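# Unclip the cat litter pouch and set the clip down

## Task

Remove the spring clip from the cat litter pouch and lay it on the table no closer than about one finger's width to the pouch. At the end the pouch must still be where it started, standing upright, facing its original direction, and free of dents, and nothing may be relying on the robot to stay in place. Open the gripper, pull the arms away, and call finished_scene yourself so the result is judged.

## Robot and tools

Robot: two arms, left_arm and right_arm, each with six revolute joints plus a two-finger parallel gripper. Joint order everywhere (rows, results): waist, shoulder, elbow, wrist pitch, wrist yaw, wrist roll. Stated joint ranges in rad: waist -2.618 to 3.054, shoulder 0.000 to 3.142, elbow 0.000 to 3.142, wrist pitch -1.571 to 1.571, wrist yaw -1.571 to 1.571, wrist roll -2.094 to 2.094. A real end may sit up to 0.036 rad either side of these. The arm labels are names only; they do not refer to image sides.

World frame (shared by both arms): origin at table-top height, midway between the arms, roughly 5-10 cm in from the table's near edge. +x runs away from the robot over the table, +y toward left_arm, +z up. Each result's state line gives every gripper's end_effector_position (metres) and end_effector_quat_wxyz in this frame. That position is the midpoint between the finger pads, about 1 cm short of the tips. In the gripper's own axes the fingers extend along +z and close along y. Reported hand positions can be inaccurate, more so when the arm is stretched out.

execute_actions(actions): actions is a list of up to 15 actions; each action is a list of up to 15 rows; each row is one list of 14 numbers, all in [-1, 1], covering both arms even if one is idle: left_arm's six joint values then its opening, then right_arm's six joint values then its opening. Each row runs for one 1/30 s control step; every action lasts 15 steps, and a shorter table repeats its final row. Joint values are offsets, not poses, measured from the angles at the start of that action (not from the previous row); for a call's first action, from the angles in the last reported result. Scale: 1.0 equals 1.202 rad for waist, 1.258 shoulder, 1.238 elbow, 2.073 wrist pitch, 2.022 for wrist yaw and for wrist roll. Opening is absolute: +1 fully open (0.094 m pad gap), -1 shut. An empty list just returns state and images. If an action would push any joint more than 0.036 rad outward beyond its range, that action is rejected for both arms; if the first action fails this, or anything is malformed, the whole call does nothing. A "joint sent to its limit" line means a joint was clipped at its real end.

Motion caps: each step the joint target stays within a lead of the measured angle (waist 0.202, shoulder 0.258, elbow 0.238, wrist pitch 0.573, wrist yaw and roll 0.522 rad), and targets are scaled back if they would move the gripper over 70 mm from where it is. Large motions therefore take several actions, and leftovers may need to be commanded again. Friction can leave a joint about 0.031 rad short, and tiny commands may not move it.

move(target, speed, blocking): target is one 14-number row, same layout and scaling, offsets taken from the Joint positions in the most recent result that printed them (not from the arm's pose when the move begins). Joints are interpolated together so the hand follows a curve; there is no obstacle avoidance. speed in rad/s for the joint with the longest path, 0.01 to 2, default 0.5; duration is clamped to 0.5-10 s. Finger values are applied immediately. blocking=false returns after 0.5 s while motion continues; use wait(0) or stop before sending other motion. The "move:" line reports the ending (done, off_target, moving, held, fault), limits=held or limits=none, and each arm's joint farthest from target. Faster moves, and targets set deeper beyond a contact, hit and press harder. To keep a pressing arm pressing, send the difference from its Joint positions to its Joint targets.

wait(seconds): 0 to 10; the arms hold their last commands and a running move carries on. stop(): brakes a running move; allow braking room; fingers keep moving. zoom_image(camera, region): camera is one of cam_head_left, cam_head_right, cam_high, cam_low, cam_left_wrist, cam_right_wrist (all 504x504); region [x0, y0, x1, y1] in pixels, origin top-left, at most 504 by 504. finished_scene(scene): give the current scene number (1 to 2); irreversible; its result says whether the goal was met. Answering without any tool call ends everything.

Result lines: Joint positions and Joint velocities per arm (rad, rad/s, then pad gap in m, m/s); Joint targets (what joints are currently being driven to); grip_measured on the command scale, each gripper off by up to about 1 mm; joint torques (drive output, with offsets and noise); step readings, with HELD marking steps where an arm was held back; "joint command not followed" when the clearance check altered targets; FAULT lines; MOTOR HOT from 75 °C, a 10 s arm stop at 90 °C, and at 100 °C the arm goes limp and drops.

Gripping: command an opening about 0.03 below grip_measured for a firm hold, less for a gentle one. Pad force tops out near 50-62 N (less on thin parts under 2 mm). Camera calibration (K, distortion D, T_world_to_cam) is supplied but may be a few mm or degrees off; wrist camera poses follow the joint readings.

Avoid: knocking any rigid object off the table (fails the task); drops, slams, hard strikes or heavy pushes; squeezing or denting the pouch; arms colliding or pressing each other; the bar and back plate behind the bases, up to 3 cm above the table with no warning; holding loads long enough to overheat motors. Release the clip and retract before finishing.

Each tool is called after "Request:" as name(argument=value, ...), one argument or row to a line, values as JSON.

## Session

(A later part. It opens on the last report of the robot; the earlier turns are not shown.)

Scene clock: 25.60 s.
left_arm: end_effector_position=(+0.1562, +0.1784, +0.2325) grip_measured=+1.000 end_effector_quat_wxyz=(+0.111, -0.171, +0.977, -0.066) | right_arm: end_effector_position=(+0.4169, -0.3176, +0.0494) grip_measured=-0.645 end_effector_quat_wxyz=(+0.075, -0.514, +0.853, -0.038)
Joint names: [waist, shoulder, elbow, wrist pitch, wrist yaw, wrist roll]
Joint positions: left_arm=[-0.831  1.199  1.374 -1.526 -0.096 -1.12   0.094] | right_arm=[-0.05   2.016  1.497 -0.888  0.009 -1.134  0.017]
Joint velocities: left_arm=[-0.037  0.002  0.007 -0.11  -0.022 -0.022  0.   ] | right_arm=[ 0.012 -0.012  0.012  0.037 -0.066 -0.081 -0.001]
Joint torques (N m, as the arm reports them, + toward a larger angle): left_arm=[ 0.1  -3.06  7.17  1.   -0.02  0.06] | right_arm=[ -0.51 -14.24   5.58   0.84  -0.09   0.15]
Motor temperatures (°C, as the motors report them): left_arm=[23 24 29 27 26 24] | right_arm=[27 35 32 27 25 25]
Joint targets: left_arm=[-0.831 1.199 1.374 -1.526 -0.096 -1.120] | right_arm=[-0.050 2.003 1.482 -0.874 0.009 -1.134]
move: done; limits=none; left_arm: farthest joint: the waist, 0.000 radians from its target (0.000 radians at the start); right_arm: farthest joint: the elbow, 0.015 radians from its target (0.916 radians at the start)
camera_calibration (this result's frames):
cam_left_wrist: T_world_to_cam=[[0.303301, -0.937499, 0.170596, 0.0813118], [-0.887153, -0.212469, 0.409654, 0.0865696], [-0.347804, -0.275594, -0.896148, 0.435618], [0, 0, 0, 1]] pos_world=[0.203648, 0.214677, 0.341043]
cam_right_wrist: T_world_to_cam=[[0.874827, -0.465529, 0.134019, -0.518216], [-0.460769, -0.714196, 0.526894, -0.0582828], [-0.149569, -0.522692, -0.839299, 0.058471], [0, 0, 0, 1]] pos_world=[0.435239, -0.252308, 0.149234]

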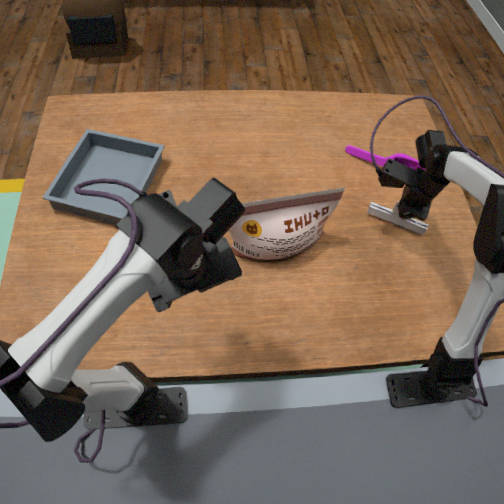

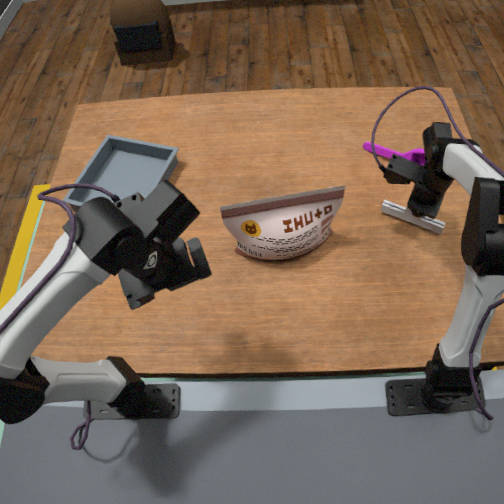

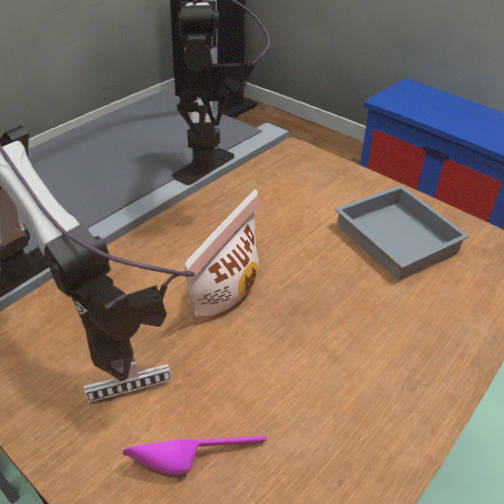

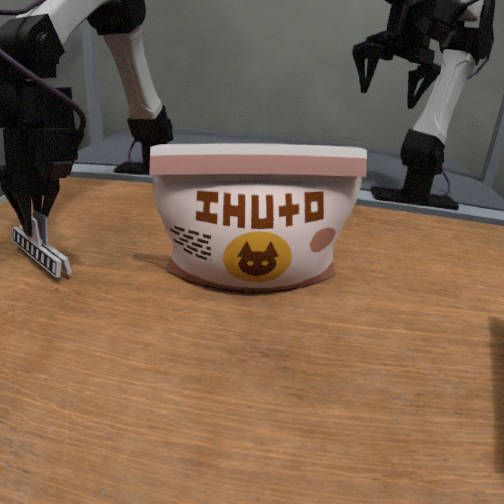

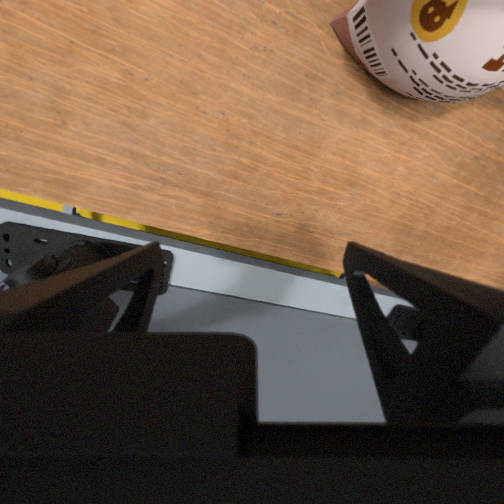

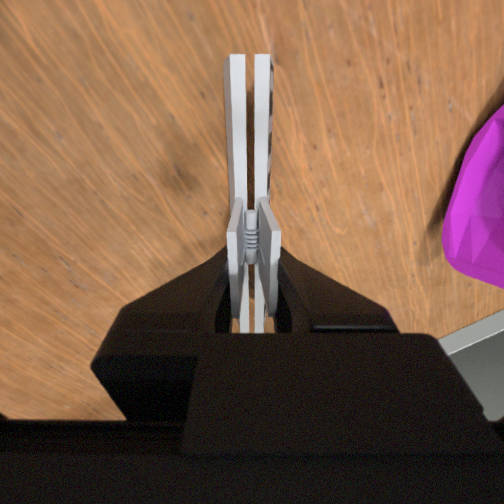

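Request:
move(
  target=[0,0,0,0,0,0,1, 0,0,0,0,0,0,1],
)

Request:
move(
  target=[0,0,0,0,0,0,1, 0,-0.25,0,0,0,0,1],
  speed=1,
)

Request:
finished_scene(
  scene=2,
)

Scene clock: 30.97 s.
left_arm: end_effector_position=(+0.1562, +0.1784, +0.2325) grip_measured=+1.000 end_effector_quat_wxyz=(+0.111, -0.171, +0.977, -0.066) | right_arm: end_effector_position=(+0.4170, -0.3177, +0.0494) grip_measured=+1.000 end_effector_quat_wxyz=(+0.075, -0.514, +0.853, -0.038)
Joint names: [waist, shoulder, elbow, wrist pitch, wrist yaw, wrist roll]
Joint positions: left_arm=[-0.831  1.199  1.374 -1.526 -0.096 -1.12   0.094] | right_arm=[-0.05   2.016  1.497 -0.888  0.01  -1.134  0.094]
Joint velocities: left_arm=[ 0.002 -0.007  0.012  0.051 -0.051  0.022  0.   ] | right_arm=[ 0.002 -0.012 -0.007 -0.022  0.051 -0.037  0.   ]
Joint torques (N m, as the arm reports them, + toward a larger angle): left_arm=[ 0.1  -3.08  7.17  0.99 -0.02  0.05] | right_arm=[ -0.51 -13.08   6.69   0.72  -0.1    0.15]
Motor temperatures (°C, as the motors report them): left_arm=[23 24 29 27 26 24] | right_arm=[27 37 32 27 25 25]
Joint targets: left_arm=[-0.831 1.199 1.374 -1.526 -0.096 -1.120] | right_arm=[-0.050 2.016 1.497 -0.889 0.009 -1.134]
move: done; limits=none; left_arm: farthest joint: the waist, 0.000 radians from its target (0.000 radians at the start); right_arm: farthest joint: the wrist yaw, 0.001 radians from its target (0.000 radians at the start)
camera_calibration (this result's frames):
cam_left_wrist: T_world_to_cam=[[0.303301, -0.937499, 0.170596, 0.0813118], [-0.887153, -0.212469, 0.409654, 0.0865696], [-0.347804, -0.275594, -0.896148, 0.435618], [0, 0, 0, 1]] pos_world=[0.203648, 0.214677, 0.341043]
cam_right_wrist: T_world_to_cam=[[0.874743, -0.465542, 0.134518, -0.518322], [-0.461013, -0.713954, 0.527008, -0.0581265], [-0.149304, -0.523011, -0.839147, 0.0582407], [0, 0, 0, 1]] pos_world=[0.435297, -0.25234, 0.149229]

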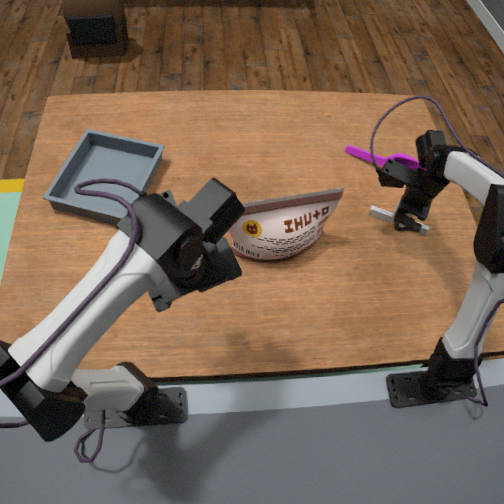

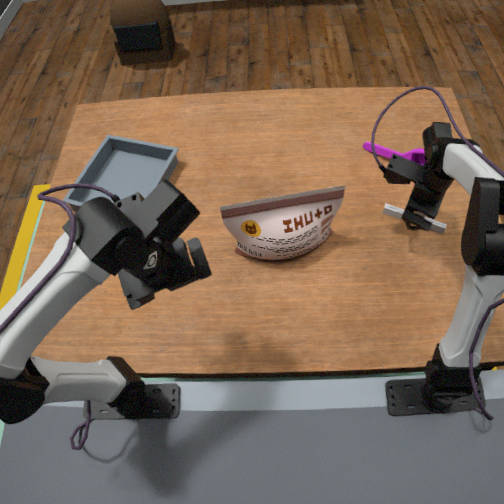

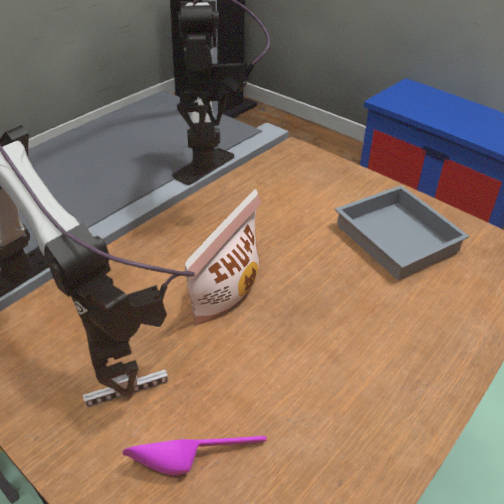

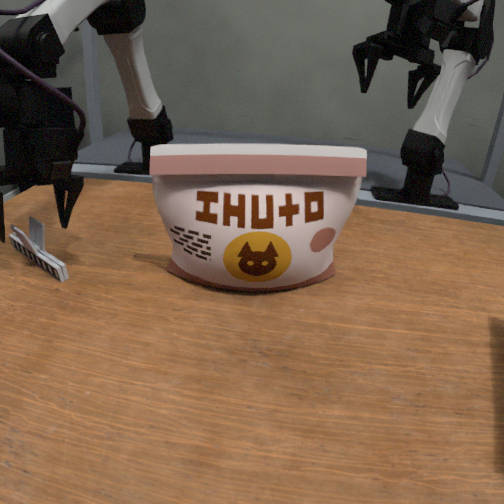

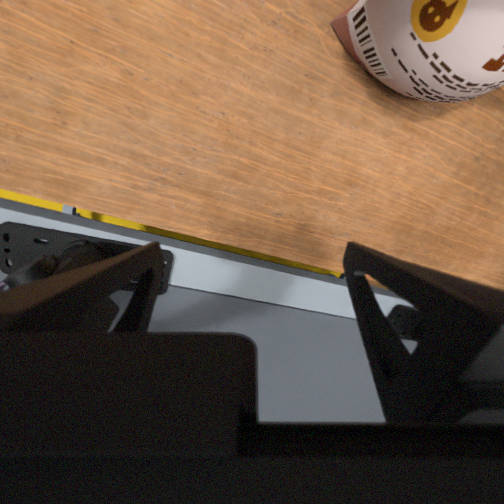

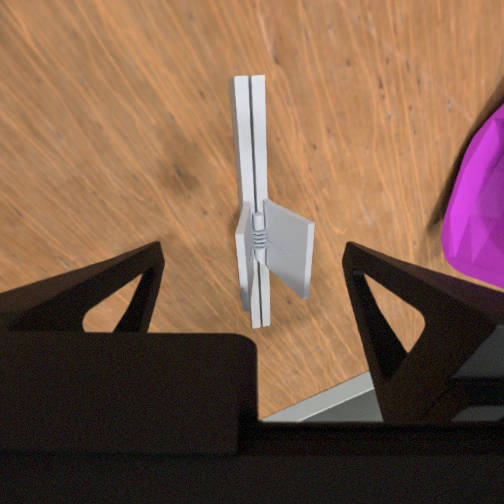

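Scene clock: 31.83 s.
left_arm: end_effector_position=(+0.1562, +0.1784, +0.2325) grip_measured=+1.000 end_effector_quat_wxyz=(+0.111, -0.171, +0.977, -0.066) | right_arm: end_effector_position=(+0.4192, -0.3219, +0.1819) grip_measured=+1.000 end_effector_quat_wxyz=(+0.211, -0.497, +0.832, -0.130)
Joint names: [waist, shoulder, elbow, wrist pitch, wrist yaw, wrist roll]
Joint positions: left_arm=[-0.831  1.199  1.374 -1.526 -0.096 -1.12   0.094] | right_arm=[-0.05   1.686  1.497 -0.886  0.011 -1.134  0.094]
Joint velocities: left_arm=[ 0.007 -0.012 -0.012 -0.051  0.007  0.007  0.   ] | right_arm=[ 0.017 -0.012 -0.022 -0.022  0.022 -0.051 -0.   ]
Joint torques (N m, as the arm reports them, + toward a larger angle): left_arm=[ 0.1  -3.05  7.17  1.   -0.02  0.06] | right_arm=[-0.5  -8.86  7.42  1.29 -0.09  0.18]
Motor temperatures (°C, as the motors report them): left_arm=[23 24 29 27 26 24] | right_arm=[27 37 32 27 25 25]
Joint targets: left_arm=[-0.831 1.199 1.374 -1.526 -0.096 -1.120] | right_arm=[-0.050 1.701 1.497 -0.888 0.010 -1.134]
move: done; limits=none; left_arm: farthest joint: the waist, 0.000 radians from its target (0.000 radians at the start); right_arm: farthest joint: the shoulder, 0.016 radians from its target (0.314 radians at the start)
camera_calibration (this result's frames):
cam_left_wrist: T_world_to_cam=[[0.303301, -0.937499, 0.170596, 0.0813118], [-0.887153, -0.212469, 0.409654, 0.0865696], [-0.347804, -0.275594, -0.896148, 0.435618], [0, 0, 0, 1]] pos_world=[0.203648, 0.214677, 0.341043]
cam_right_wrist: T_world_to_cam=[[0.777489, -0.469543, 0.418378, -0.552202], [-0.616327, -0.701224, 0.358366, -0.0300767], [0.125109, -0.536483, -0.834586, 0.0473908], [0, 0, 0, 1]] pos_world=[0.404865, -0.254949, 0.281359]

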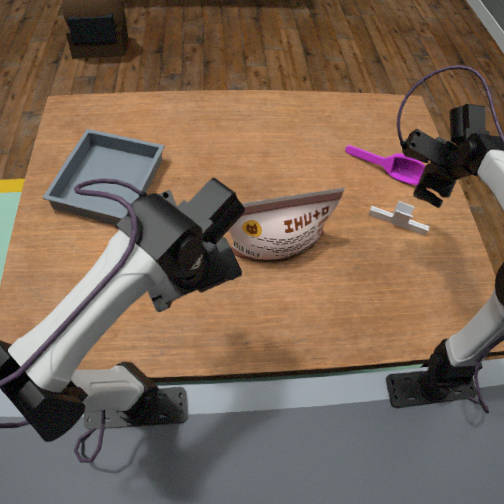

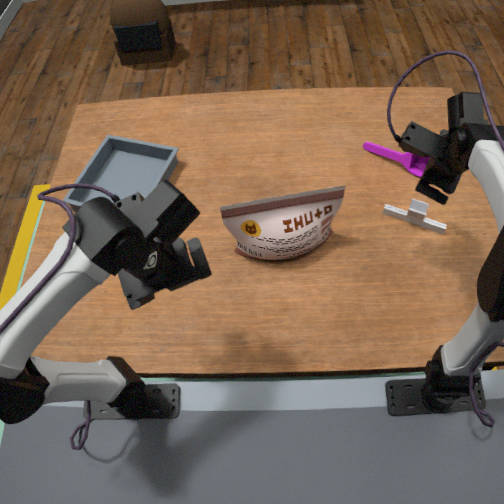

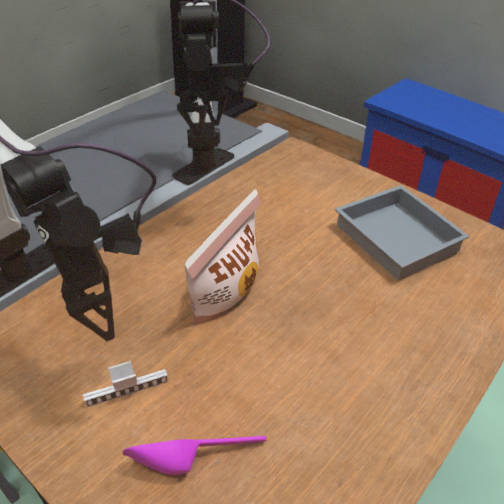

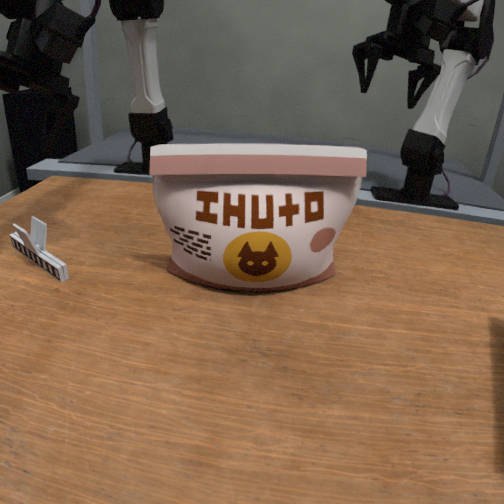

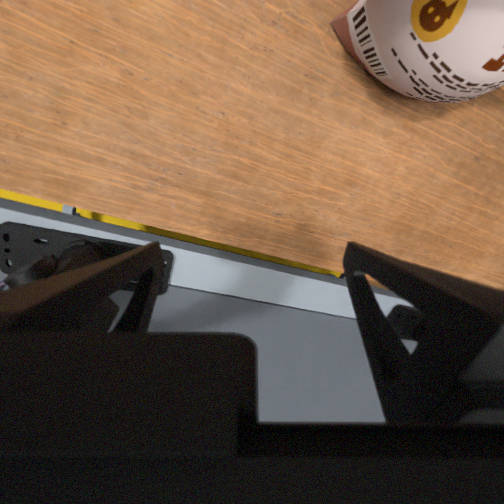

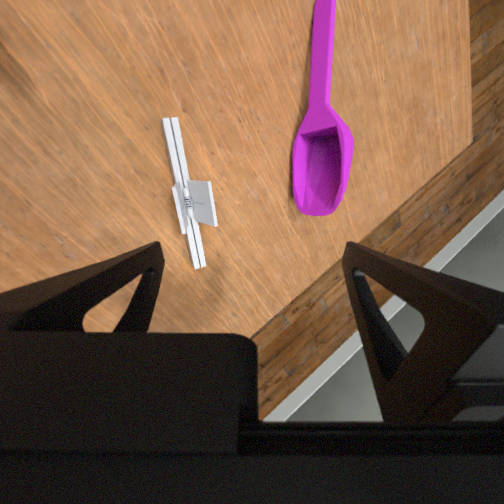

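The scene is finished: the task was done.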